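# Set rubber disc under hardness tester gauge foot

## Task

Place the grey rubber disc on the round table of the hardness tester so that the foot of the gauge sits on the disc, then release it.

## Robot and tools

Robot: two arms, left_arm and right_arm, each a six-joint arm with a two-finger parallel gripper and a wrist camera. Both share one scene frame: origin on the table top midway between the arms, +z up, +x forward over the table, left_arm on the +y side (the names do not refer to image sides). Bases: left_arm at (+0.015, +0.273, 0) m, right_arm at (-0.030, -0.262, 0) m, both nearly unrotated. Joint ranges in rad, base to hand: waist -2.880 to 2.880, shoulder 0.000 to 3.142, elbow 0.000 to 3.019, wrist pitch -1.693 to 1.571, wrist yaw -1.571 to 1.571, wrist roll -2.094 to 2.094. The elbow cannot fully straighten.

Gripper axes: fingers extend along the gripper's +z and close along its y. The reported end_effector_position lies between the finger pads, roughly 1 cm short of the tips.

Command layout (used by execute_actions rows and by move's target): one flat list of 14 numbers, each in [-1, 1], covering both arms even when one is idle. Order: left_arm dx, dy, dz, rx, ry, rz, opening, then right_arm the same seven. dx..rz are an offset, not a pose, expressed in that gripper's own axes, with 1.0 = 0.6 m for translation and 180 degrees for rotation; rx, ry, rz form a single rotation vector. The offset is counted from the gripper pose printed in the most recent result showing it; before any such result in the scene, and for any call after the first within one reply, it counts from where the hand is when the action begins. All rows of an action share that same reference; rows do not add up. opening is absolute: +1 fully open (0.094 m), -1 closed. All-zero offsets are not idle: they pull the hand back to the reference pose.

execute_actions(actions, pictures): actions holds at most one item. [] just returns the state. {"rows": [...], "steps": n} runs up to 15 rows for n control steps (n ≤ 15, default 15, each 1/30 s); if rows run out the last one repeats. {"steps": n} without rows is a wait of up to 300 steps counted from the previous result, so thinking time eats into it. pictures (boolean) chooses whether camera images come back; they do by default. A rejected call moves nothing.

move(target, speed): target is the 14-number list above. Each hand follows a straight line toward its goal, both finishing together, lasting 0.5 to 10 s (cut off at 10 s if longer). speed is the path's top speed in m/s, 0.002 to 0.5, default 0.25; rotation is capped at twice that value in rad/s. The gripper opening is applied at the start. Paths ignore obstacles and the other arm; hands lag, wander, and may exceed speed near full stretch. Faster motion or aiming further past a contact means harder impacts and pushes. The result adds a move: line with the outcome (done, off_target, moving, held, fault) and any limits: paced means the commanded pose got clipped; held means a safety check blocked steps, after which the arm may lurch fast. Each hand's distance from its goal is reported. If only one arm is named, the other finished fine.

wait(seconds): 0 to 10 s of letting the simulation run with no new command.

zoom_image(camera, region): enlarges part of the latest image of cam_left_wrist or cam_right_wrist; region is [x0, y0, x1, y1] in pixels from the top-left, at most 504 by 504. Both cameras are 504x504 fisheye; their calibration is given at the start.

read_manual(section): returns only URDF licence text; no motion. finished_scene(scene): pass the current scene's number to end and grade it; irreversible, so only call once the disc is in place and released.

Results: a state line `left_arm: …` | `right_arm: …` with each hand's position (m) and quaternion wxyz in the scene frame; printed positions drift from truth, more at long reach. grip_measured is the finger opening on the command scale; the final Joint positions value per arm is the opening in metres (each gripper may read up to ~1 mm off). A "pose unreachable" line names an arm whose command the clearance check altered; HELD marks steps where a row was partly withheld. A "Hand target" line shows where the controller is currently driving each hand. FAULT lines mean an arm stopped.

Motion behaviour: each step the command is clipped to within 70 mm and 16 degrees of the measured pose, then solved by damped IK, favouring position over orientation. Large offsets may need several actions; afterwards a hand only continues to its last clipped pose. Arms tend to settle a centimetre or more low and can sag further under repeated zero offsets: to hold an arm still, send in a reply's first call the offset back to its desired pose, then zeros, aiming higher if it stays low. The simulation keeps running while you think.

Gripping: command an opening below grip_measured to hold; about 0.03 below is firm, less is gentler. Pad force tops out near 50-62 N, weaker on very thin parts; first contact can spike.

Avoid: letting the arms collide or press on each other, pushing objects off the table, dropping or slamming the disc, hard shoves into the tester. Occasional external tugs on held items or pushes on loose ones may occur. Holding a load heats motors: MOTOR HOT appears from 85 °C, and at 100 °C an OVER-TEMPERATURE FAULT drops that arm, so don't hold loads longer than needed.

Each tool is called after "Emit:" as name(argument=value, ...) on one line, values as JSON.

## Session

Emit:
execute_actions(actions=[])

Scene clock: 0.00 s of 5400.00 s.
left_arm: end_effector_position=(+0.1105, +0.7140, +0.1474) grip_measured=+1.000 end_effector_quat_wxyz=(+0.015, +0.794, -0.584, -0.168) | right_arm: end_effector_position=(+0.5087, -0.1045, +0.2542) grip_measured=+1.000 end_effector_quat_wxyz=(+0.618, +0.502, +0.449, +0.405)
Joint positions: left_arm=[ 1.233  1.522  1.178 -1.153 -0.331 -0.626  0.094] | right_arm=[0.475 1.574 0.752 0.949 0.752 1.333 0.094]
Joint velocities: left_arm=[-0.015 -0.005 -0.007  0.007 -0.007  0.022  0.   ] | right_arm=[-0.005 -0.005 -0.002 -0.012 -0.022 -0.007  0.   ]
Motor temperatures (°C, as the motors report them): left_arm=[19 20 22 21 21 21] | right_arm=[19 23 23 23 20 20]
Hand target (left_arm): +0.113, +0.720, +0.150; +0.010, +0.794, -0.583, -0.169
Hand target (right_arm): +0.513, -0.102, +0.268; +0.621, +0.501, +0.438, +0.415
camera_calibration (this result's frames):
cam_left_wrist: T_world_to_cam=[[0.92612, 0.308865, -0.216575, -0.283834], [0.368762, -0.862221, 0.34726, 0.532813], [-0.0794789, -0.401469, -0.912418, 0.554537], [0, 0, 0, 1]] pos_world=[0.110456, 0.769699, 0.259473]
cam_right_wrist: T_world_to_cam=[[0.0478417, -0.164315, -0.985247, 0.211195], [-0.35768, 0.918149, -0.170493, 0.327362], [0.932618, 0.36056, -0.0148463, -0.311656], [0, 0, 0, 1]] pos_world=[0.397643, -0.153494, 0.259265]

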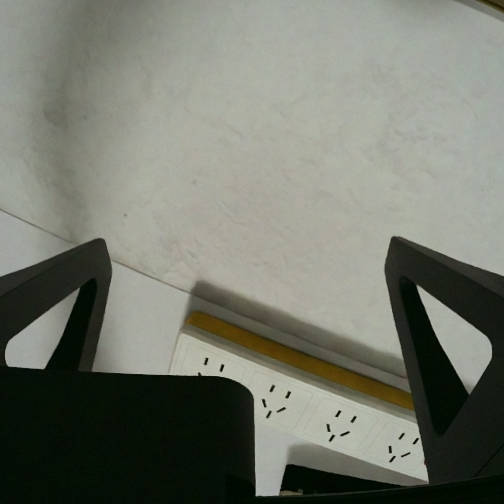

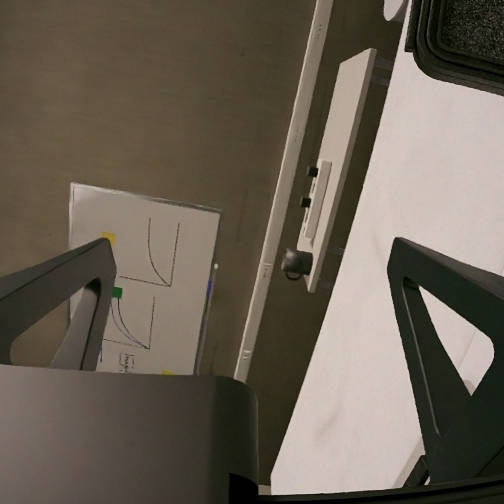

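Emit:
move(target=[0.79,-0.03,-0.75,0.305,-0.146,0.529,1,-0.257,0.305,-0.138,0.169,0.329,-0.441,1])

Scene clock: 11.10 s of 5400.00 s.
left_arm: end_effector_position=(+0.3692, +0.1965, +0.4310) grip_measured=+1.000 end_effector_quat_wxyz=(+0.282, -0.009, +0.959, -0.001) | right_arm: end_effector_position=(+0.3725, -0.1899, +0.4293) grip_measured=+1.000 end_effector_quat_wxyz=(+0.291, +0.005, +0.957, -0.005)
Joint positions: left_arm=[-0.285  1.021  1.424 -1.421 -0.155 -0.259  0.094] | right_arm=[ 0.218  1.119  1.476 -1.352  0.143  0.205  0.094]
Joint velocities: left_arm=[-0.015 -0.024  0.007 -0.007  0.022  0.007  0.   ] | right_arm=[-0.005 -0.015  0.007 -0.012 -0.022  0.022  0.   ]
Motor temperatures (°C, as the motors report them): left_arm=[19 20 25 21 21 21] | right_arm=[19 24 27 23 20 20]
Hand target (left_arm): +0.378, +0.190, +0.449; +0.302, -0.001, +0.953, -0.009
Hand target (right_arm): +0.379, -0.195, +0.452; +0.308, +0.005, +0.951, -0.007
Off the commanded pose (left_arm): 0.021 m, 3 deg.
Off the commanded pose (right_arm): 0.023 m, 2 deg.
After step 90, 3.63 s passed at rest.
move: off_target (left_arm, right_arm)
camera_calibration (this result's frames):
cam_left_wrist: T_world_to_cam=[[0.00737045, -0.999948, 0.00698859, 0.197882], [-0.99882, -0.0070263, 0.0480524, 0.358517], [-0.0480009, -0.00733451, -0.99882, 0.574318], [0, 0, 0, 1]] pos_world=[0.384203, 0.204603, 0.55503]
cam_right_wrist: T_world_to_cam=[[-0.017084, -0.999837, 0.005849, -0.183734], [-0.998711, 0.0173438, 0.0476994, 0.360909], [-0.0477931, -0.00502656, -0.998845, 0.567009], [0, 0, 0, 1]] pos_world=[0.384404, -0.187114, 0.550213]

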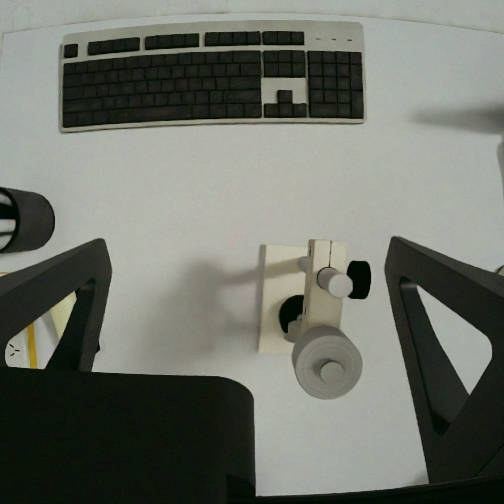

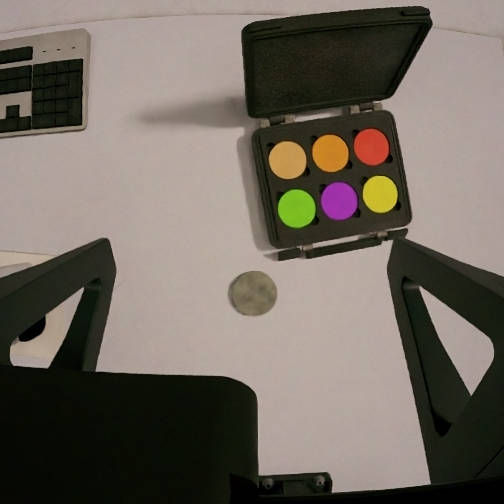

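Emit:
move(target=[0.262,-0.107,0.108,0,0.183,0,0.45,0.44,-0.033,0.447,-0.362,-0.105,-0.35,0.6])

Scene clock: 21.93 s of 5400.00 s.
left_arm: end_effector_position=(+0.2762, +0.1346, +0.2981) grip_measured=+0.452 end_effector_quat_wxyz=(+0.015, -0.013, +1.000, -0.008) | right_arm: end_effector_position=(+0.2881, -0.2091, +0.0524) grip_measured=+0.602 end_effector_quat_wxyz=(-0.325, +0.612, -0.631, -0.349)
Joint positions: left_arm=[-0.487  1.092  1.213 -1.657 -0.001 -0.511  0.068] | right_arm=[-0.296  1.64   0.778 -1.13  -0.93  -2.03   0.075]
Joint velocities: left_arm=[-0.005 -0.015 -0.012  0.012  0.051 -0.007  0.001] | right_arm=[-0.005 -0.005  0.007  0.002  0.007 -0.007 -0.001]
Motor temperatures (°C, as the motors report them): left_arm=[19 20 27 21 21 21] | right_arm=[19 24 31 23 20 20]
Hand target (left_arm): +0.272, +0.132, +0.291; -0.003, -0.013, +1.000, -0.001
Hand target (right_arm): +0.301, -0.217, +0.058; -0.333, +0.618, -0.627, -0.337
Off the commanded pose (left_arm): 0.009 m, 2 deg.
Off the commanded pose (right_arm): 0.016 m, 2 deg.
After step 90, 3.93 s passed at rest.
move: off_target (right_arm)
camera_calibration (this result's frames):
cam_left_wrist: T_world_to_cam=[[0.0176019, -0.999631, 0.0206693, 0.130645], [-0.831342, -0.00314731, 0.555753, 0.073448], [-0.555483, -0.0269655, -0.831091, 0.529477], [0, 0, 0, 1]] pos_world=[0.352876, 0.145106, 0.396524]
cam_right_wrist: T_world_to_cam=[[0.998925, -0.0119432, -0.0447871, -0.285706], [-0.0267854, -0.937309, -0.347469, -0.163908], [-0.0378294, 0.348296, -0.936621, 0.254148], [0, 0, 0, 1]] pos_world=[0.290623, -0.245563, 0.168291]

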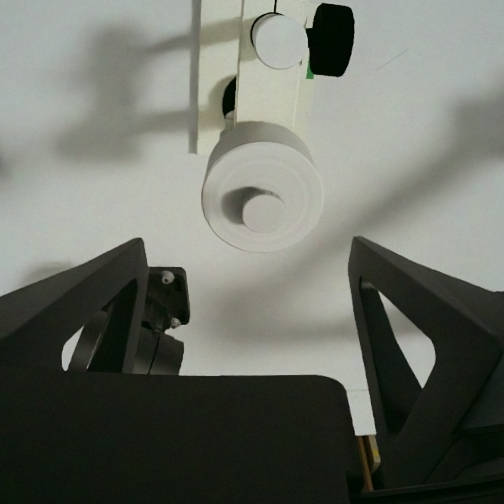

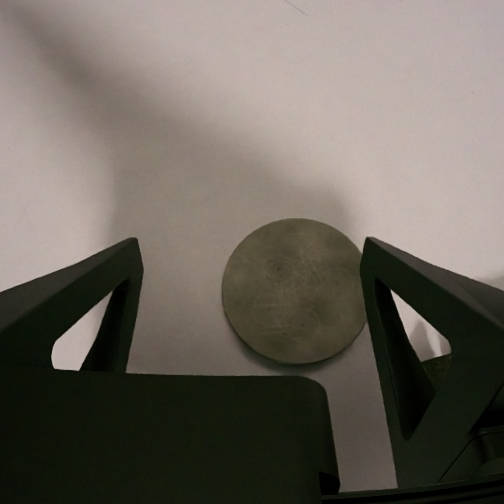

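Emit:
move(target=[0.014,-0.012,0.163,0,0,0,0.45,0.062,-0.04,0.028,0,0,0,0.85], speed=0.07)

Scene clock: 28.10 s of 5400.00 s.
left_arm: end_effector_position=(+0.2707, +0.1311, +0.2054) grip_measured=+0.452 end_effector_quat_wxyz=(+0.015, -0.014, +1.000, -0.008) | right_arm: end_effector_position=(+0.3013, -0.2112, +0.0201) grip_measured=+0.848 end_effector_quat_wxyz=(-0.330, +0.609, -0.629, -0.353)
Joint positions: left_arm=[-0.506  1.083  0.963 -1.416 -0.001 -0.532  0.068] | right_arm=[-0.296  1.755  0.8   -1.047 -0.945 -2.038  0.087]
Joint velocities: left_arm=[-0.015 -0.005  0.002 -0.002  0.066  0.022 -0.001] | right_arm=[-0.005  0.005 -0.007  0.007 -0.022 -0.022 -0.001]
Motor temperatures (°C, as the motors report them): left_arm=[19 20 27 21 21 21] | right_arm=[19 24 30 23 20 20]
Hand target (left_arm): +0.271, +0.127, +0.200; +0.015, -0.013, +1.000, -0.008
Hand target (right_arm): +0.310, -0.215, +0.011; -0.325, +0.612, -0.631, -0.349
Off the commanded pose (left_arm): 0.007 m, 0 deg.
Off the commanded pose (right_arm): 0.013 m, 1 deg.
After step 90, 1.43 s passed at rest.
move: off_target (right_arm)
camera_calibration (this result's frames):
cam_left_wrist: T_world_to_cam=[[0.0187169, -0.999583, 0.0219916, 0.128601], [-0.831435, -0.00334455, 0.555612, 0.120517], [-0.555306, -0.0286839, -0.831151, 0.449417], [0, 0, 0, 1]] pos_world=[0.347359, 0.141842, 0.303745]
cam_right_wrist: T_world_to_cam=[[0.998941, -0.0132886, -0.04405, -0.30064], [-0.0283661, -0.931663, -0.362215, -0.174844], [-0.0362264, 0.363081, -0.931053, 0.227636], [0, 0, 0, 1]] pos_world=[0.303608, -0.249541, 0.135367]

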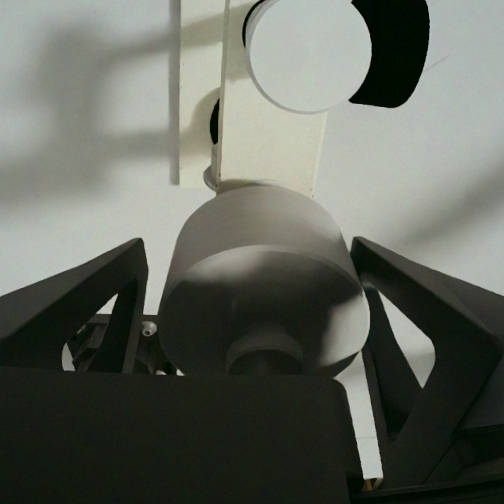

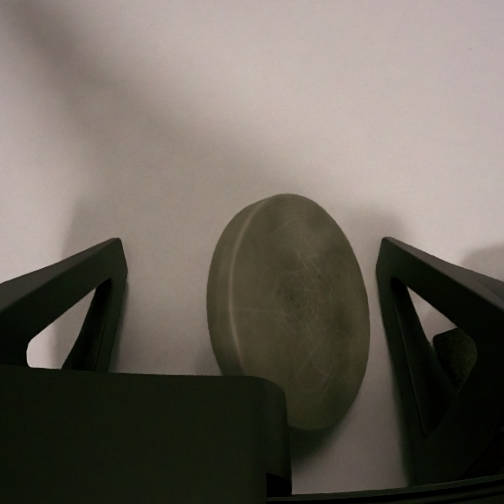

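Disc tipped under the finger; lift off.

Emit:
move(target=[0,-0.02,0.01,0,0,0,0.45,-0.05,-0.03,-0.05,0,0,0,1], speed=0.04)

Scene clock: 31.60 s of 5400.00 s.
left_arm: end_effector_position=(+0.2687, +0.1246, +0.2054) grip_measured=+0.452 end_effector_quat_wxyz=(+0.018, -0.014, +1.000, -0.010) | right_arm: end_effector_position=(+0.3065, -0.2128, +0.0483) grip_measured=+1.000 end_effector_quat_wxyz=(-0.319, +0.598, -0.634, -0.373)
Joint positions: left_arm=[-0.529  1.083  0.963 -1.409 -0.001 -0.556  0.068] | right_arm=[-0.296  1.721  0.851 -1.184 -0.945 -2.038  0.094]
Joint velocities: left_arm=[-0.005 -0.015  0.002  0.012  0.051 -0.037 -0.001] | right_arm=[-0.005 -0.015 -0.002 -0.012 -0.066  0.007  0.   ]
Motor temperatures (°C, as the motors report them): left_arm=[19 20 26 21 21 21] | right_arm=[19 24 29 23 20 20]
Hand target (left_arm): +0.271, +0.119, +0.199; +0.015, -0.014, +1.000, -0.008
Hand target (right_arm): +0.320, -0.220, +0.061; -0.330, +0.609, -0.629, -0.353
Off the commanded pose (left_arm): 0.008 m, 0 deg.
Off the commanded pose (right_arm): 0.021 m, 3 deg.
move: off_target (right_arm)
camera_calibration (this result's frames):
cam_left_wrist: T_world_to_cam=[[0.0197269, -0.99947, 0.0258932, 0.120986], [-0.83413, -0.00217427, 0.551563, 0.120205], [-0.551215, -0.0324789, -0.833731, 0.448064], [0, 0, 0, 1]] pos_world=[0.34486, 0.135736, 0.304132]
cam_right_wrist: T_world_to_cam=[[0.995548, -0.011833, -0.09351, -0.300842], [-0.0460319, -0.926769, -0.3728, -0.15893], [-0.0822508, 0.375444, -0.923188, 0.271054], [0, 0, 0, 1]] pos_world=[0.314481, -0.252617, 0.162853]

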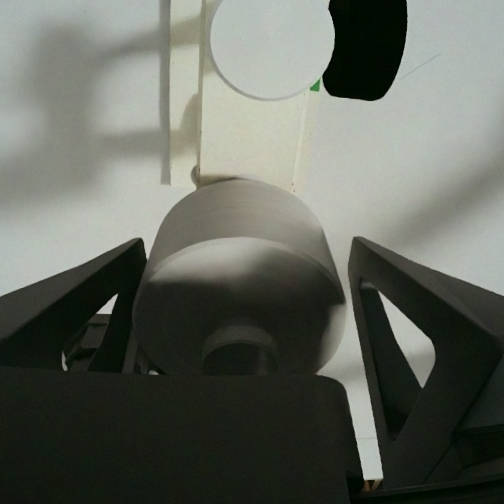

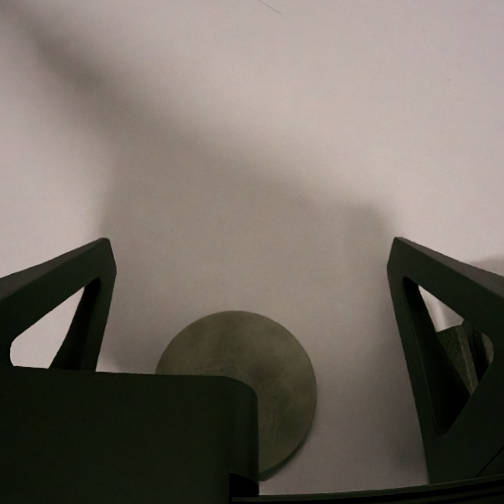

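Emit:
move(target=[0,0,0.015,0,0,0,0.45,0.04,0.005,-0.065,0,0,0,1], speed=0.06)

Emit:
move(target=[0,0,0,0,0,0,0.1,0.048,0,0.03,0,0,0,1], speed=0.04)

Scene clock: 35.80 s of 5400.00 s.
left_arm: end_effector_position=(+0.2678, +0.1251, +0.2009) grip_measured=+0.452 end_effector_quat_wxyz=(+0.017, -0.015, +1.000, -0.010) | right_arm: end_effector_position=(+0.2956, -0.2520, +0.0436) grip_measured=+1.000 end_effector_quat_wxyz=(+0.302, -0.580, +0.665, +0.361)
Joint positions: left_arm=[-0.529  1.083  0.951 -1.4   -0.001 -0.556  0.068] | right_arm=[-0.403  1.721  0.851 -1.23  -0.87  -2.067  0.094]
Joint velocities: left_arm=[ 0.005  0.005 -0.007 -0.012  0.007 -0.037 -0.001] | right_arm=[-0.005 -0.015  0.007  0.002 -0.037  0.051  0.   ]
Motor temperatures (°C, as the motors report them): left_arm=[19 20 26 21 21 21] | right_arm=[19 24 29 23 20 20]
Hand target (left_arm): +0.269, +0.125, +0.196; +0.018, -0.014, +1.000, -0.010
Hand target (right_arm): +0.303, -0.258, +0.048; +0.307, -0.585, +0.663, +0.353
Off the commanded pose (left_arm): 0.005 m, 0 deg.
Off the commanded pose (right_arm): 0.011 m, 5 deg.
joint sent to its limit (right arm) — the command would take joint 6 (wrist roll) past its lower limit, so that joint was sent only as far as its limit.
After step 90, 0.13 s passed at rest.
move: off_target (right_arm)
camera_calibration (this result's frames):
cam_left_wrist: T_world_to_cam=[[0.0205312, -0.999478, 0.0249275, 0.121621], [-0.83321, -0.00332488, 0.552947, 0.121559], [-0.552576, -0.0321225, -0.832843, 0.443977], [0, 0, 0, 1]] pos_world=[0.344118, 0.136224, 0.299516]
cam_right_wrist: T_world_to_cam=[[0.988713, -0.0722472, -0.131254, -0.302474], [-0.111965, -0.938412, -0.326874, -0.183004], [-0.0995543, 0.33788, -0.935909, 0.276675], [0, 0, 0, 1]] pos_world=[0.306114, -0.287069, 0.159422]

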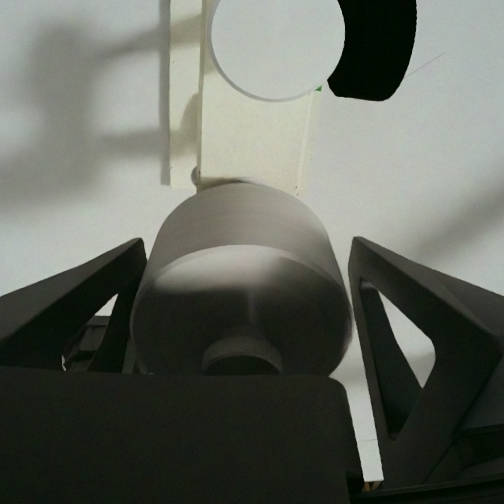

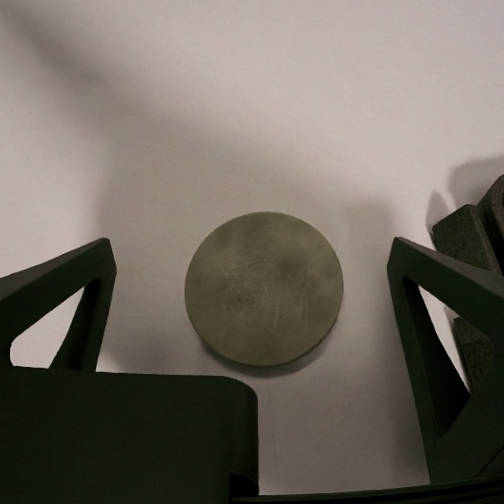

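Scene clock: 36.87 s of 5400.00 s.
left_arm: end_effector_position=(+0.2678, +0.1266, +0.2006) grip_measured=+0.226 end_effector_quat_wxyz=(+0.017, -0.015, +1.000, -0.006) | right_arm: end_effector_position=(+0.2971, -0.2520, +0.0233) grip_measured=+1.000 end_effector_quat_wxyz=(+0.310, -0.587, +0.660, +0.353)
Joint positions: left_arm=[-0.528  1.083  0.95  -1.401 -0.007 -0.557  0.058] | right_arm=[-0.403  1.764  0.837 -1.157 -0.875 -2.081  0.094]
Joint velocities: left_arm=[-0.005 -0.015  0.022 -0.012 -0.007 -0.022 -0.   ] | right_arm=[-0.005  0.005 -0.012 -0.002 -0.037 -0.051  0.   ]
Motor temperatures (°C, as the motors report them): left_arm=[19 20 26 21 21 21] | right_arm=[19 24 29 23 20 20]
Hand target (left_arm): +0.268, +0.125, +0.201; +0.017, -0.015, +1.000, -0.010
Hand target (right_arm): +0.291, -0.253, +0.010; +0.302, -0.580, +0.665, +0.361
Off the commanded pose (left_arm): 0.001 m, 0 deg.
Off the commanded pose (right_arm): 0.015 m, 2 deg.
move: off_target (right_arm)
camera_calibration (this result's frames):
cam_left_wrist: T_world_to_cam=[[0.0218887, -0.999592, 0.0183446, 0.124048], [-0.833617, -0.00811869, 0.552284, 0.122616], [-0.551909, -0.0273812, -0.833454, 0.443131], [0, 0, 0, 1]] pos_world=[0.344068, 0.137126, 0.299335]
cam_right_wrist: T_world_to_cam=[[0.992262, -0.0673686, -0.104295, -0.307088], [-0.098251, -0.939618, -0.327819, -0.193873], [-0.0759132, 0.335529, -0.938966, 0.250342], [0, 0, 0, 1]] pos_world=[0.304668, -0.286852, 0.139479]

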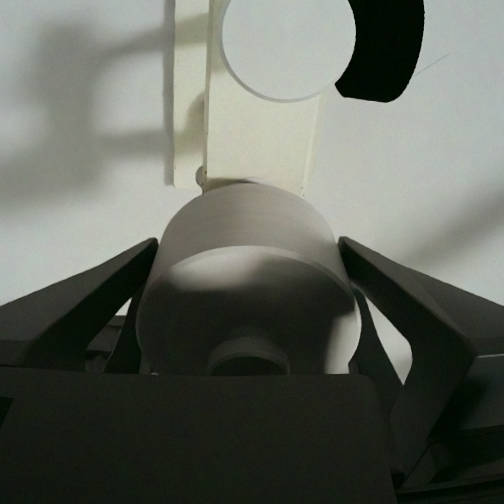

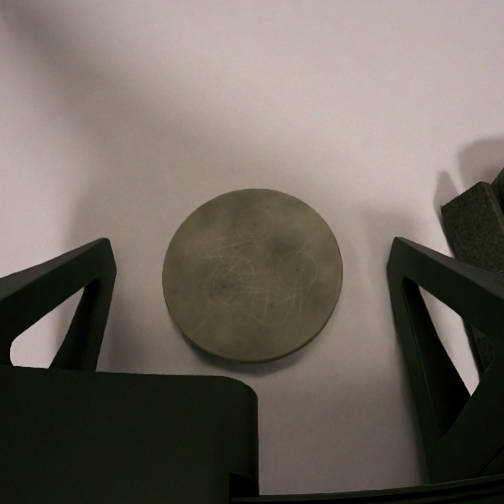

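Emit:
move(target=[0,0,0,0,0,0,0.1,0.015,0,0.008,0,0,0,0.14], speed=0.03)

Emit:
move(target=[-0.008,0,-0.1,0,0,0,0.1,-0.372,0.08,0.352,0,0,-0.03,0.14], speed=0.15)

Scene clock: 46.17 s of 5400.00 s.
left_arm: end_effector_position=(+0.2678, +0.1266, +0.2006) grip_measured=+0.226 end_effector_quat_wxyz=(+0.017, -0.015, +1.000, -0.006) | right_arm: end_effector_position=(+0.2981, -0.2524, +0.0223) grip_measured=+0.142 end_effector_quat_wxyz=(+0.312, -0.588, +0.659, +0.351)
Joint positions: left_arm=[-0.528  1.083  0.95  -1.401 -0.007 -0.557  0.058] | right_arm=[-0.403  1.766  0.837 -1.15  -0.875 -2.082  0.054]
Joint velocities: left_arm=[-0.015  0.015  0.007 -0.012  0.081  0.007 -0.   ] | right_arm=[-0.015 -0.005  0.002 -0.002 -0.007 -0.051 -0.001]
Motor temperatures (°C, as the motors report them): left_arm=[19 20 27 21 21 21] | right_arm=[19 24 27 23 20 20]
Hand target (left_arm): +0.268, +0.127, +0.201; +0.017, -0.015, +1.000, -0.007
Hand target (right_arm): +0.296, -0.253, +0.013; +0.309, -0.586, +0.661, +0.352
Off the commanded pose (left_arm): 0.000 m, 0 deg.
Off the commanded pose (right_arm): 0.009 m, 0 deg.
joint sent to its limit (right arm) — the command would take joint 6 (wrist roll) past its lower limit, so that joint was sent only as far as its limit.
After step 90, 5.60 s passed at rest.
move: done
camera_calibration (this result's frames):
cam_left_wrist: T_world_to_cam=[[0.0218887, -0.999592, 0.0183446, 0.124048], [-0.833617, -0.00811869, 0.552284, 0.122616], [-0.551909, -0.0273812, -0.833454, 0.443131], [0, 0, 0, 1]] pos_world=[0.344068, 0.137126, 0.299335]
cam_right_wrist: T_world_to_cam=[[0.992926, -0.0674828, -0.0976895, -0.308645], [-0.0960585, -0.940167, -0.326892, -0.195235], [-0.0697849, 0.333964, -0.939999, 0.247374], [0, 0, 0, 1]] pos_world=[0.304971, -0.286996, 0.138559]

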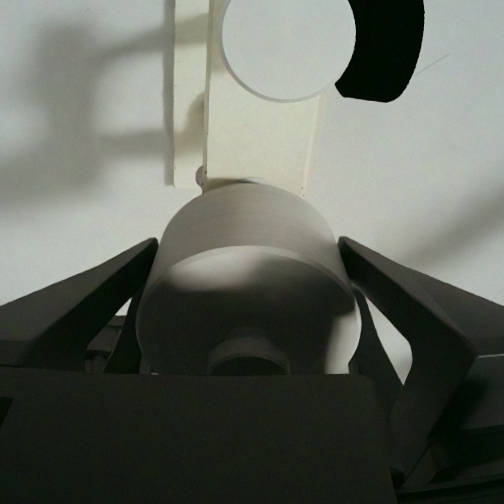

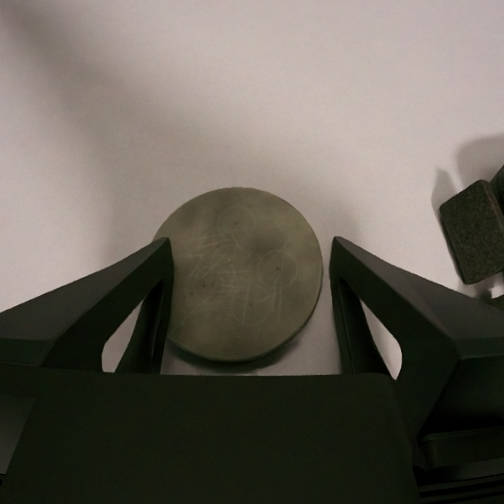

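Scene clock: 48.80 s of 5400.00 s.
left_arm: end_effector_position=(+0.2675, +0.1266, +0.2190) grip_measured=+0.226 end_effector_quat_wxyz=(+0.005, -0.016, +1.000, -0.002) | right_arm: end_effector_position=(+0.2628, +0.0453, +0.0838) grip_measured=+0.142 end_effector_quat_wxyz=(-0.314, +0.616, -0.633, -0.348)
Joint positions: left_arm=[-0.526  1.095  1.007 -1.474 -0.002 -0.556  0.058] | right_arm=[ 0.486  1.422  0.625 -0.184 -0.83  -0.771  0.054]
Joint velocities: left_arm=[-0.005 -0.005  0.007  0.012 -0.066 -0.037  0.   ] | right_arm=[ 0.005 -0.005 -0.002  0.012 -0.007  0.007  0.001]
Motor temperatures (°C, as the motors report them): left_arm=[19 20 28 21 21 21] | right_arm=[19 24 27 23 20 20]
Hand target (left_arm): +0.269, +0.127, +0.258; +0.019, -0.015, +1.000, -0.007
Hand target (right_arm): +0.272, +0.052, +0.099; -0.333, +0.615, -0.627, -0.343
Off the commanded pose (left_arm): 0.042 m, 2 deg.
Off the commanded pose (right_arm): 0.016 m, 2 deg.
move: off_target (left_arm, right_arm)
camera_calibration (this result's frames):
cam_left_wrist: T_world_to_cam=[[0.0236474, -0.999686, 0.00832601, 0.125508], [-0.81931, -0.0146069, 0.573165, 0.104572], [-0.572863, -0.0203754, -0.819398, 0.459962], [0, 0, 0, 1]] pos_world=[0.346204, 0.136368, 0.31591]
cam_right_wrist: T_world_to_cam=[[0.998483, -0.00453671, -0.0548681, -0.255332], [-0.0223879, -0.943938, -0.329364, 0.0823486], [-0.0502978, 0.330093, -0.942607, 0.19862], [0, 0, 0, 1]] pos_world=[0.266779, 0.0110104, 0.200334]

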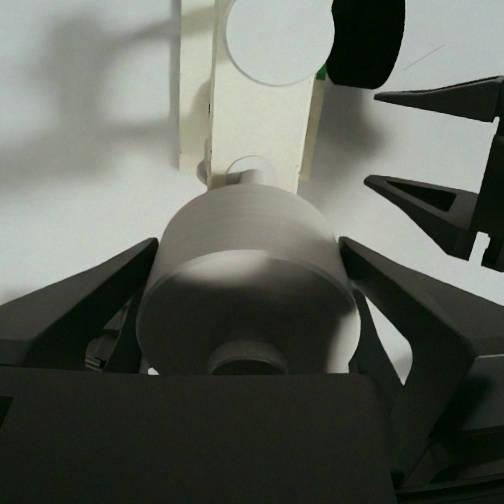

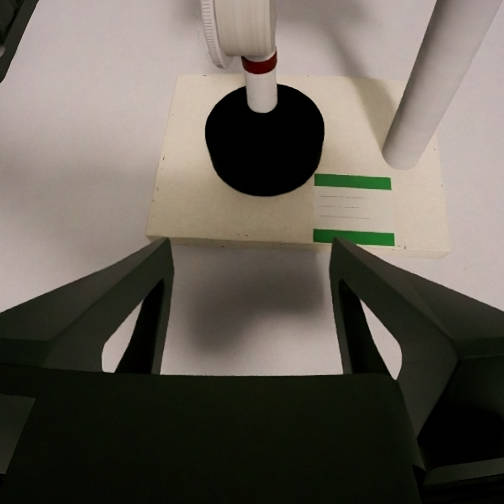

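Emit:
move(target=[0,0,0.01,0,0,0,0.1,0.323,-0.06,-0.385,0.1,0,0.07,1], speed=0.15)

Scene clock: 55.27 s of 5400.00 s.
left_arm: end_effector_position=(+0.2676, +0.1264, +0.2087) grip_measured=+0.226 end_effector_quat_wxyz=(+0.005, -0.016, +1.000, -0.002) | right_arm: end_effector_position=(+0.2864, -0.2505, +0.0467) grip_measured=+1.000 end_effector_quat_wxyz=(+0.358, -0.481, +0.750, +0.279)
Joint positions: left_arm=[-0.526  1.097  0.982 -1.444 -0.002 -0.556  0.058] | right_arm=[-0.436  1.488  0.616 -0.805 -0.939 -1.609  0.094]
Joint velocities: left_arm=[-0.005 -0.015 -0.007  0.007  0.022 -0.066 -0.   ] | right_arm=[-0.005  0.005 -0.007 -0.007  0.066  0.022  0.   ]
Motor temperatures (°C, as the motors report them): left_arm=[19 20 30 21 21 21] | right_arm=[19 24 28 23 21 20]
Hand target (left_arm): +0.268, +0.127, +0.213; +0.005, -0.016, +1.000, -0.002
Hand target (right_arm): +0.299, -0.258, +0.052; +0.364, -0.489, +0.746, +0.269
Off the commanded pose (left_arm): 0.004 m, 0 deg.
Off the commanded pose (right_arm): 0.012 m, 1 deg.
After step 90, 0.90 s passed at rest.
move: off_target (right_arm)
camera_calibration (this result's frames):
cam_left_wrist: T_world_to_cam=[[0.0236302, -0.999674, 0.00964469, 0.125144], [-0.820146, -0.0138681, 0.571986, 0.111], [-0.571666, -0.0214262, -0.820207, 0.45158], [0, 0, 0, 1]] pos_world=[0.346232, 0.136319, 0.305692]
cam_right_wrist: T_world_to_cam=[[0.919133, -0.386422, -0.076629, -0.354182], [-0.391, -0.87109, -0.29719, -0.0862616], [0.0480899, 0.303119, -0.951738, 0.227957], [0, 0, 0, 1]] pos_world=[0.28085, -0.281103, 0.164179]

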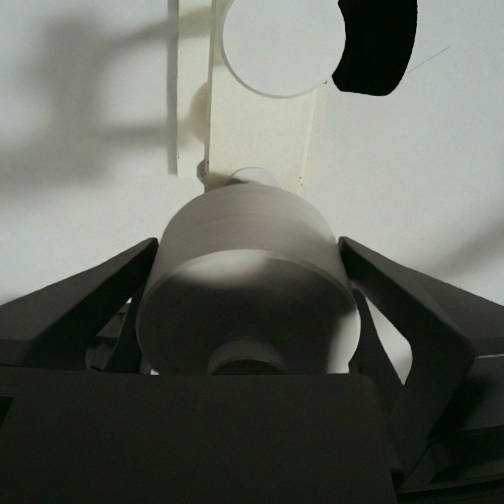

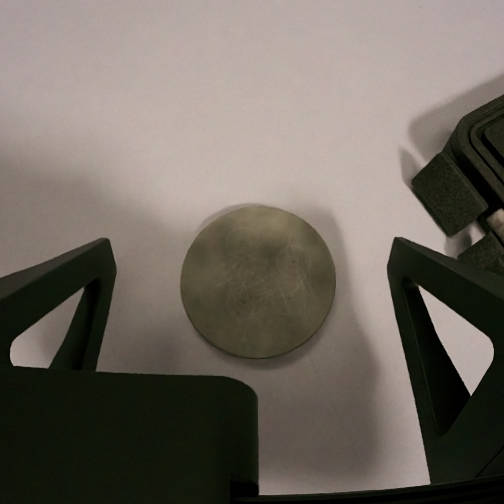

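Down, with over-levelling.

Emit:
move(target=[0,0,0,0,0,0,0.1,0.052,0,0.036,0,0,-0.045,0.8], speed=0.04)

Emit:
move(target=[0,0,0,0,0,0,0.1,0.008,0,0.005,0,0,0,0.14], speed=0.03)

Scene clock: 64.73 s of 5400.00 s.
left_arm: end_effector_position=(+0.2676, +0.1264, +0.2036) grip_measured=+0.226 end_effector_quat_wxyz=(+0.005, -0.016, +1.000, -0.002) | right_arm: end_effector_position=(+0.2866, -0.2499, +0.0181) grip_measured=+0.802 end_effector_quat_wxyz=(+0.378, -0.524, +0.719, +0.257)
Joint positions: left_arm=[-0.526  1.1    0.97  -1.43  -0.002 -0.556  0.058] | right_arm=[-0.436  1.572  0.591 -0.691 -0.945 -1.726  0.085]
Joint velocities: left_arm=[-0.005  0.005 -0.002  0.007  0.022 -0.037 -0.   ] | right_arm=[-0.015 -0.005 -0.007 -0.007 -0.066 -0.007 -0.001]
Motor temperatures (°C, as the motors report them): left_arm=[19 20 29 21 21 21] | right_arm=[19 24 28 23 21 20]
Hand target (left_arm): +0.268, +0.126, +0.209; +0.005, -0.016, +1.000, -0.002
Hand target (right_arm): +0.283, -0.250, +0.009; +0.377, -0.532, +0.714, +0.253
Off the commanded pose (left_arm): 0.005 m, 0 deg.
Off the commanded pose (right_arm): 0.010 m, 1 deg.
After step 90, 4.50 s passed at rest.
move: done
camera_calibration (this result's frames):
cam_left_wrist: T_world_to_cam=[[0.0236364, -0.999678, 0.00924749, 0.125275], [-0.819768, -0.0140865, 0.572522, 0.11373], [-0.572207, -0.0211132, -0.819837, 0.447428], [0, 0, 0, 1]] pos_world=[0.346293, 0.136283, 0.300546]
cam_right_wrist: T_world_to_cam=[[0.945757, -0.324019, 0.0235814, -0.350196], [-0.301782, -0.903087, -0.305551, -0.12759], [0.1203, 0.28186, -0.951884, 0.174536], [0, 0, 0, 1]] pos_world=[0.271699, -0.27789, 0.135411]

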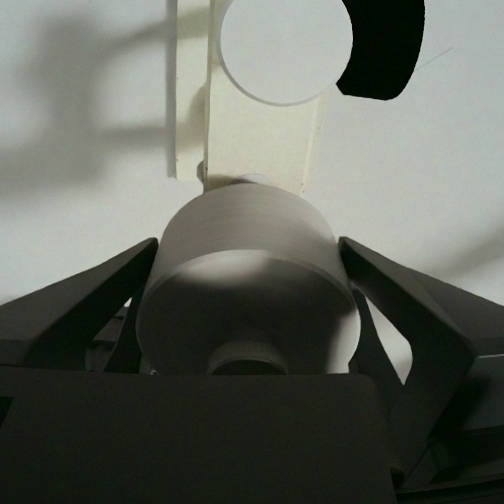

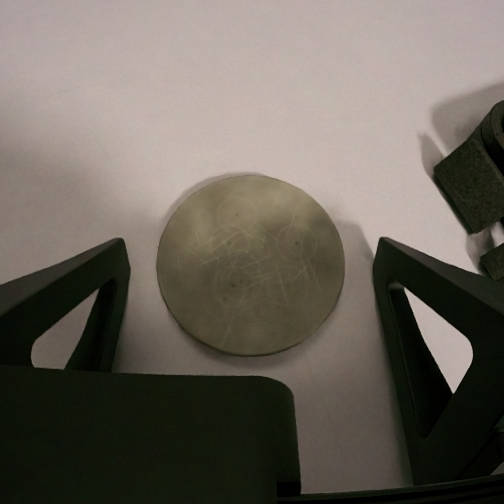

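Scene clock: 65.43 s of 5400.00 s.
left_arm: end_effector_position=(+0.2677, +0.1264, +0.2022) grip_measured=+0.226 end_effector_quat_wxyz=(+0.006, -0.016, +1.000, -0.002) | right_arm: end_effector_position=(+0.2868, -0.2499, +0.0181) grip_measured=+0.278 end_effector_quat_wxyz=(+0.378, -0.523, +0.719, +0.257)
Joint positions: left_arm=[-0.526  1.1    0.966 -1.425 -0.002 -0.556  0.058] | right_arm=[-0.436  1.572  0.591 -0.69  -0.946 -1.726  0.06 ]
Joint velocities: left_arm=[-0.015  0.005  0.002  0.002 -0.007  0.051  0.   ] | right_arm=[-0.015 -0.005 -0.017 -0.002  0.022  0.051 -0.001]
Motor temperatures (°C, as the motors report them): left_arm=[19 20 29 21 21 21] | right_arm=[19 24 28 23 21 20]
Hand target (left_arm): +0.268, +0.126, +0.204; +0.005, -0.016, +1.000, -0.002
Hand target (right_arm): +0.286, -0.250, +0.013; +0.377, -0.524, +0.719, +0.257
Off the commanded pose (left_arm): 0.001 m, 0 deg.
Off the commanded pose (right_arm): 0.006 m, 0 deg.
move: done
camera_calibration (this result's frames):
cam_left_wrist: T_world_to_cam=[[0.023627, -0.999672, 0.00984329, 0.125123], [-0.820335, -0.013759, 0.571718, 0.114892], [-0.571395, -0.0215827, -0.820391, 0.446244], [0, 0, 0, 1]] pos_world=[0.346275, 0.136294, 0.299177]
cam_right_wrist: T_world_to_cam=[[0.945692, -0.324145, 0.0244389, -0.350406], [-0.301531, -0.902828, -0.306562, -0.127473], [0.121435, 0.282544, -0.951537, 0.174377], [0, 0, 0, 1]] pos_world=[0.271764, -0.277938, 0.135412]

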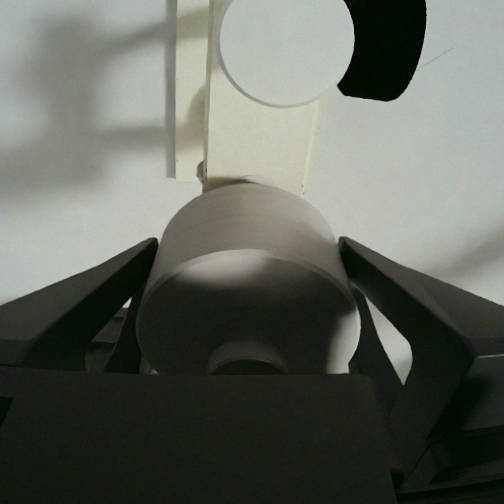

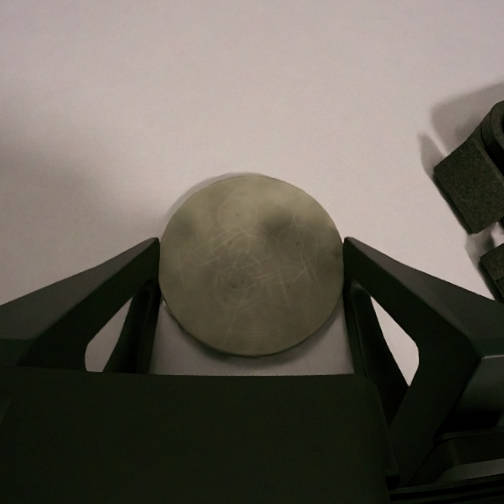

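Emit:
move(target=[-0.005,0,-0.1,0,0,0,0.1,-0.388,0.167,0.334,-0.085,0,-0.061,0.22], speed=0.15)

Scene clock: 70.33 s of 5400.00 s.
left_arm: end_effector_position=(+0.2668, +0.1267, +0.2191) grip_measured=+0.226 end_effector_quat_wxyz=(-0.008, -0.017, +1.000, +0.001) | right_arm: end_effector_position=(+0.2646, +0.0556, +0.0795) grip_measured=+0.278 end_effector_quat_wxyz=(-0.314, +0.633, -0.629, -0.324)
Joint positions: left_arm=[-0.522  1.111  1.018 -1.494  0.006 -0.555  0.058] | right_arm=[ 0.523  1.435  0.641 -0.181 -0.772 -0.786  0.06 ]
Joint velocities: left_arm=[ 0.005 -0.005  0.002 -0.007 -0.022  0.022 -0.   ] | right_arm=[ 0.005 -0.005  0.002  0.002  0.007  0.022 -0.002]
Motor temperatures (°C, as the motors report them): left_arm=[19 20 29 21 21 21] | right_arm=[19 24 28 23 21 20]
Hand target (left_arm): +0.269, +0.127, +0.260; +0.007, -0.016, +1.000, -0.003
Hand target (right_arm): +0.281, +0.068, +0.094; -0.332, +0.632, -0.622, -0.320
Off the commanded pose (left_arm): 0.043 m, 2 deg.
Off the commanded pose (right_arm): 0.025 m, 2 deg.
move: off_target (left_arm, right_arm)
camera_calibration (this result's frames):
cam_left_wrist: T_world_to_cam=[[0.0264741, -0.999647, 0.00207364, 0.126192], [-0.804195, -0.0200656, 0.594027, 0.0961377], [-0.593776, -0.0173939, -0.804442, 0.461532], [0, 0, 0, 1]] pos_world=[0.348019, 0.136104, 0.313906]
cam_right_wrist: T_world_to_cam=[[0.999909, 0.00699292, -0.0115074, -0.261768], [0.00330787, -0.955955, -0.293494, 0.0817151], [-0.0130529, 0.29343, -0.955892, 0.18452], [0, 0, 0, 1]] pos_world=[0.263882, 0.0258027, 0.197352]

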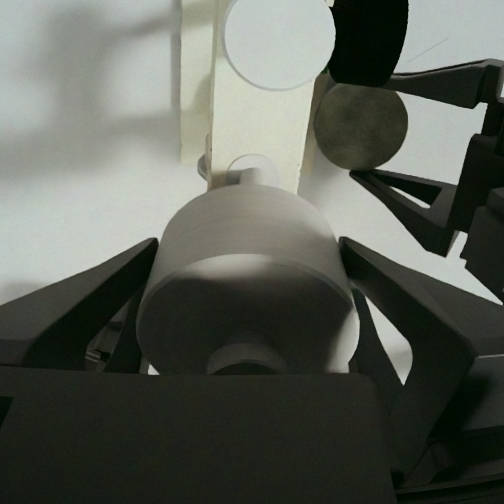

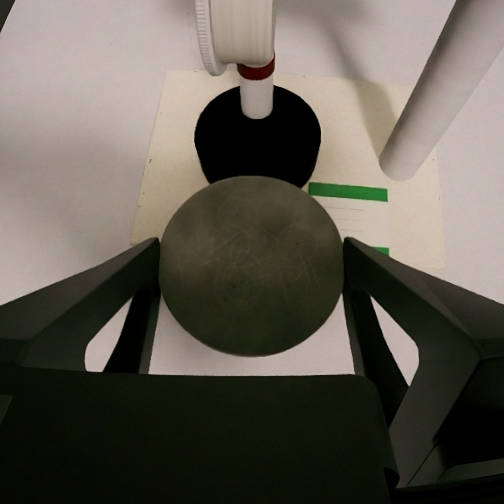

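Emit:
move(target=[0,0,-0.068,0,0.01,0,0.1,-0.039,-0.025,0.06,0,-0.03,0,0.22], speed=0.03)

Scene clock: 75.70 s of 5400.00 s.
left_arm: end_effector_position=(+0.2662, +0.1266, +0.2188) grip_measured=+0.226 end_effector_quat_wxyz=(-0.033, -0.020, +0.999, +0.004) | right_arm: end_effector_position=(+0.2676, +0.0839, +0.0650) grip_measured=+0.278 end_effector_quat_wxyz=(-0.328, +0.616, -0.624, -0.351)
Joint positions: left_arm=[-0.51   1.14   1.038 -1.529  0.027 -0.548  0.058] | right_arm=[ 0.568  1.533  0.641  0.015 -0.795 -0.669  0.06 ]
Joint velocities: left_arm=[-0.005 -0.005 -0.012  0.027  0.066  0.037 -0.   ] | right_arm=[-0.005  0.005  0.007  0.002 -0.081  0.037 -0.001]
Motor temperatures (°C, as the motors report them): left_arm=[19 20 32 21 21 21] | right_arm=[19 24 29 23 21 20]
Hand target (left_arm): +0.267, +0.127, +0.257; -0.022, -0.018, +1.000, +0.000
Hand target (right_arm): +0.278, +0.098, +0.077; -0.343, +0.617, -0.613, -0.354
Off the commanded pose (left_arm): 0.041 m, 1 deg.
Off the commanded pose (right_arm): 0.022 m, 2 deg.
After step 90, 0.53 s passed at rest.
move: off_target (left_arm, right_arm)
camera_calibration (this result's frames):
cam_left_wrist: T_world_to_cam=[[0.0322306, -0.999477, -0.00267967, 0.125633], [-0.773546, -0.0266425, 0.63318, 0.0799389], [-0.63292, -0.0183349, -0.774, 0.464827], [0, 0, 0, 1]] pos_world=[0.351986, 0.13622, 0.309497]
cam_right_wrist: T_world_to_cam=[[0.999387, 0.00162987, -0.0349579, -0.263097], [-0.0109233, -0.93448, -0.355848, 0.110569], [-0.0332474, 0.356012, -0.93389, 0.161072], [0, 0, 0, 1]] pos_world=[0.269499, 0.0464098, 0.180572]

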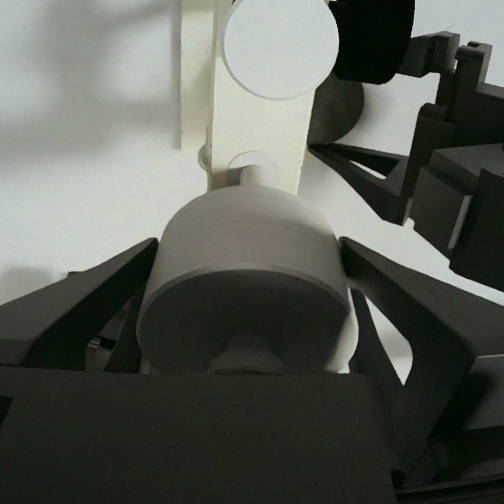

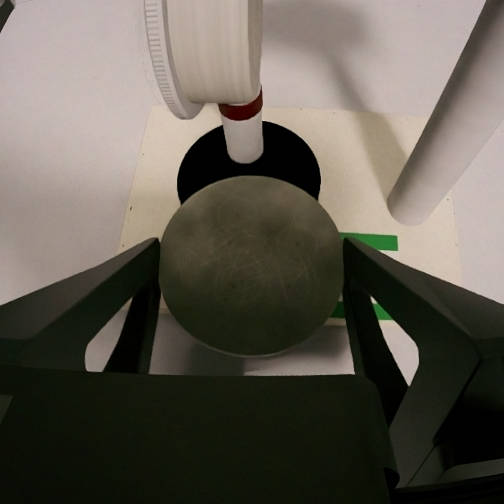

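d=(.009,.047,.011).

Emit:
move(target=[0,0,-0.066,0,0.015,0,0.1,-0.059,-0.015,0.055,0,-0.01,0,0.22], speed=0.02)

Scene clock: 80.13 s of 5400.00 s.
left_arm: end_effector_position=(+0.2661, +0.1266, +0.2183) grip_measured=+0.227 end_effector_quat_wxyz=(-0.065, -0.022, +0.998, +0.007) | right_arm: end_effector_position=(+0.2619, +0.0933, +0.0610) grip_measured=+0.278 end_effector_quat_wxyz=(+0.314, -0.599, +0.643, +0.360)
Joint positions: left_arm=[-0.496  1.18   1.063 -1.574  0.052 -0.535  0.058] | right_arm=[ 0.599  1.545  0.641  0.039 -0.775 -0.582  0.06 ]
Joint velocities: left_arm=[-0.015 -0.015 -0.007 -0.002 -0.007 -0.125  0.   ] | right_arm=[ 0.005 -0.005 -0.012 -0.007  0.037  0.007  0.001]
Motor temperatures (°C, as the motors report them): left_arm=[19 20 33 21 21 21] | right_arm=[19 24 29 23 21 20]
Hand target (left_arm): +0.268, +0.126, +0.256; -0.055, -0.021, +0.998, +0.003
Hand target (right_arm): +0.273, +0.128, +0.079; -0.338, +0.610, -0.618, -0.363
Off the commanded pose (left_arm): 0.040 m, 1 deg.
Off the commanded pose (right_arm): 0.043 m, 4 deg.
move: off_target (left_arm, right_arm)
camera_calibration (this result's frames):
cam_left_wrist: T_world_to_cam=[[0.0344447, -0.999351, -0.0105673, 0.126721], [-0.73163, -0.0324174, 0.680931, 0.0592968], [-0.680831, -0.0157231, -0.732272, 0.467669], [0, 0, 0, 1]] pos_world=[0.357422, 0.135914, 0.303423]
cam_right_wrist: T_world_to_cam=[[0.995596, -0.028369, -0.0893514, -0.250431], [-0.0577586, -0.93635, -0.346283, 0.129786], [-0.0738405, 0.349919, -0.933865, 0.165001], [0, 0, 0, 1]] pos_world=[0.269008, 0.0566838, 0.176655]

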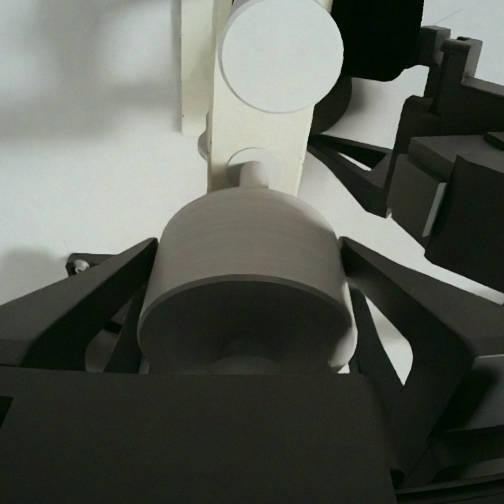

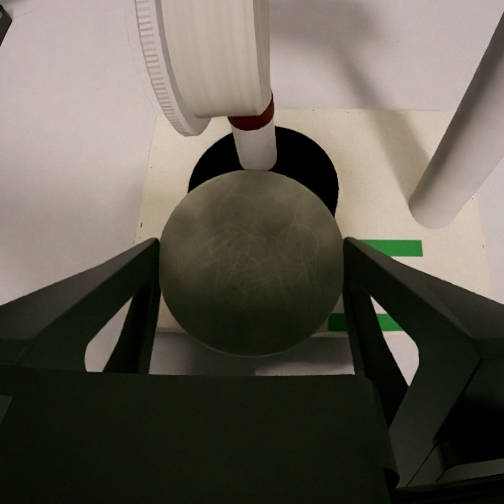

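Emit:
move(target=[0,0,-0.075,0,0.02,0,0.1,0.012,-0.02,-0.005,0,0.04,-0.025,0.22], speed=0.02)

Emit:
move(target=[0,0,-0.07,0,0.02,0,0.1,-0.058,-0.015,0.05,0,0,0,0.22], speed=0.02)

Scene clock: 90.63 s of 5400.00 s.
left_arm: end_effector_position=(+0.2662, +0.1268, +0.2181) grip_measured=+0.228 end_effector_quat_wxyz=(-0.095, -0.023, +0.995, +0.006) | right_arm: end_effector_position=(+0.2612, +0.0858, +0.0539) grip_measured=+0.278 end_effector_quat_wxyz=(-0.286, +0.646, -0.630, -0.323)
Joint positions: left_arm=[-0.478  1.215  1.085 -1.614  0.081 -0.516  0.058] | right_arm=[ 0.599  1.539  0.689 -0.148 -0.728 -0.753  0.06 ]
Joint velocities: left_arm=[ 0.005 -0.015 -0.007  0.002 -0.066  0.037  0.   ] | right_arm=[-0.015 -0.005  0.012 -0.002  0.037 -0.037 -0.   ]
Motor temperatures (°C, as the motors report them): left_arm=[19 20 34 21 21 21] | right_arm=[19 24 31 23 21 20]
Hand target (left_arm): +0.270, +0.126, +0.260; -0.076, -0.023, +0.997, -0.004
Hand target (right_arm): +0.273, +0.086, +0.056; -0.288, +0.644, -0.638, -0.309
Off the commanded pose (left_arm): 0.045 m, 0 deg.
Off the commanded pose (right_arm): 0.012 m, 2 deg.
joint sent to its limit (left arm) — the command would take joint 4 (wrist pitch) past its lower limit, so that joint was sent only as far as its limit.
After step 90, 3.57 s passed at rest.
move: off_target (left_arm, right_arm)
camera_calibration (this result's frames):
cam_left_wrist: T_world_to_cam=[[0.0375312, -0.99925, -0.00952011, 0.125875], [-0.688539, -0.0327632, 0.724459, 0.0385336], [-0.724227, -0.0206348, -0.689252, 0.470408], [0, 0, 0, 1]] pos_world=[0.36249, 0.13675, 0.297512]
cam_right_wrist: T_world_to_cam=[[0.998511, 0.0373974, -0.0397148, -0.259658], [0.026297, -0.967837, -0.250202, 0.0957905], [-0.0477943, 0.248785, -0.967379, 0.164607], [0, 0, 0, 1]] pos_world=[0.264619, 0.0614685, 0.172892]

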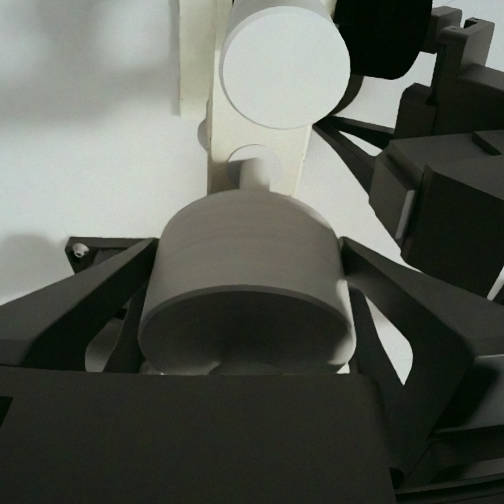

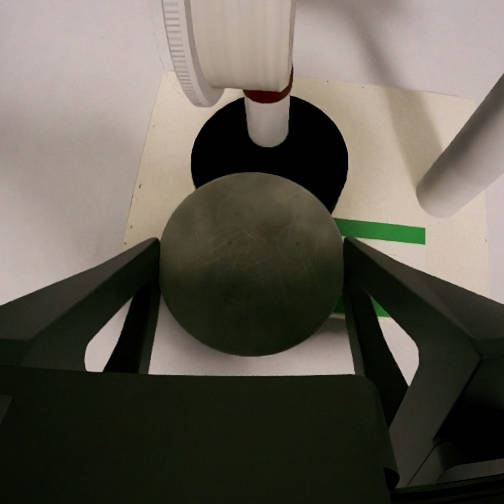

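Scene clock: 93.23 s of 5400.00 s.
left_arm: end_effector_position=(+0.2662, +0.1270, +0.2176) grip_measured=+0.228 end_effector_quat_wxyz=(-0.113, -0.024, +0.993, +0.003) | right_arm: end_effector_position=(+0.2598, +0.1121, +0.0572) grip_measured=+0.278 end_effector_quat_wxyz=(-0.278, +0.643, -0.637, -0.322)
Joint positions: left_arm=[-0.466  1.235  1.096 -1.636  0.1   -0.503  0.058] | right_arm=[ 0.659  1.562  0.731 -0.141 -0.689 -0.68   0.06 ]
Joint velocities: left_arm=[-0.015 -0.005  0.002 -0.007 -0.037  0.037 -0.001] | right_arm=[-0.005 -0.005  0.002 -0.012  0.037  0.037 -0.   ]
Motor temperatures (°C, as the motors report them): left_arm=[19 21 34 21 21 21] | right_arm=[19 24 31 23 21 20]
Hand target (left_arm): +0.272, +0.127, +0.257; -0.088, -0.025, +0.996, -0.014
Hand target (right_arm): +0.267, +0.131, +0.063; -0.286, +0.645, -0.630, -0.324
Off the commanded pose (left_arm): 0.042 m, 2 deg.
Off the commanded pose (right_arm): 0.022 m, 1 deg.
joint sent to its limit (left arm) — the command would take joint 4 (wrist pitch) past its lower limit, so that joint was sent only as far as its limit.
move: off_target (left_arm, right_arm)
camera_calibration (this result's frames):
cam_left_wrist: T_world_to_cam=[[0.039976, -0.999186, -0.00536366, 0.124473], [-0.662114, -0.0305097, 0.748782, 0.0263001], [-0.748336, -0.026382, -0.662795, 0.471486], [0, 0, 0, 1]] pos_world=[0.365268, 0.137613, 0.293473]
cam_right_wrist: T_world_to_cam=[[0.998092, 0.0285941, -0.0547289, -0.257174], [0.0148102, -0.971304, -0.237381, 0.12477], [-0.0599461, 0.236117, -0.969874, 0.165886], [0, 0, 0, 1]] pos_world=[0.264779, 0.0893751, 0.176432]

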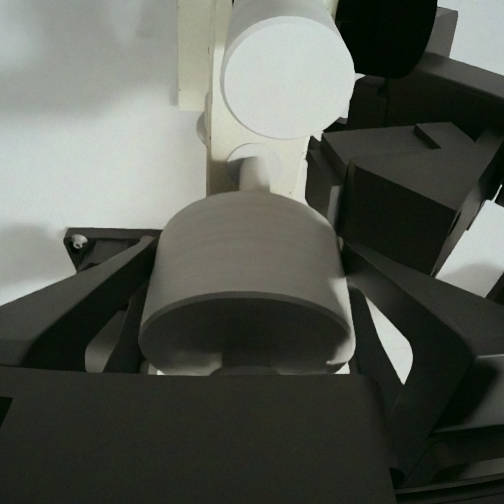

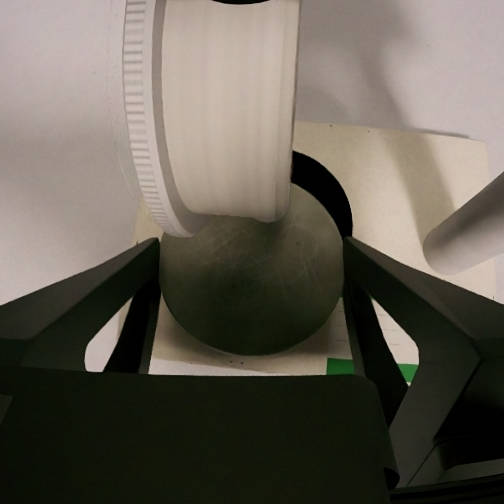

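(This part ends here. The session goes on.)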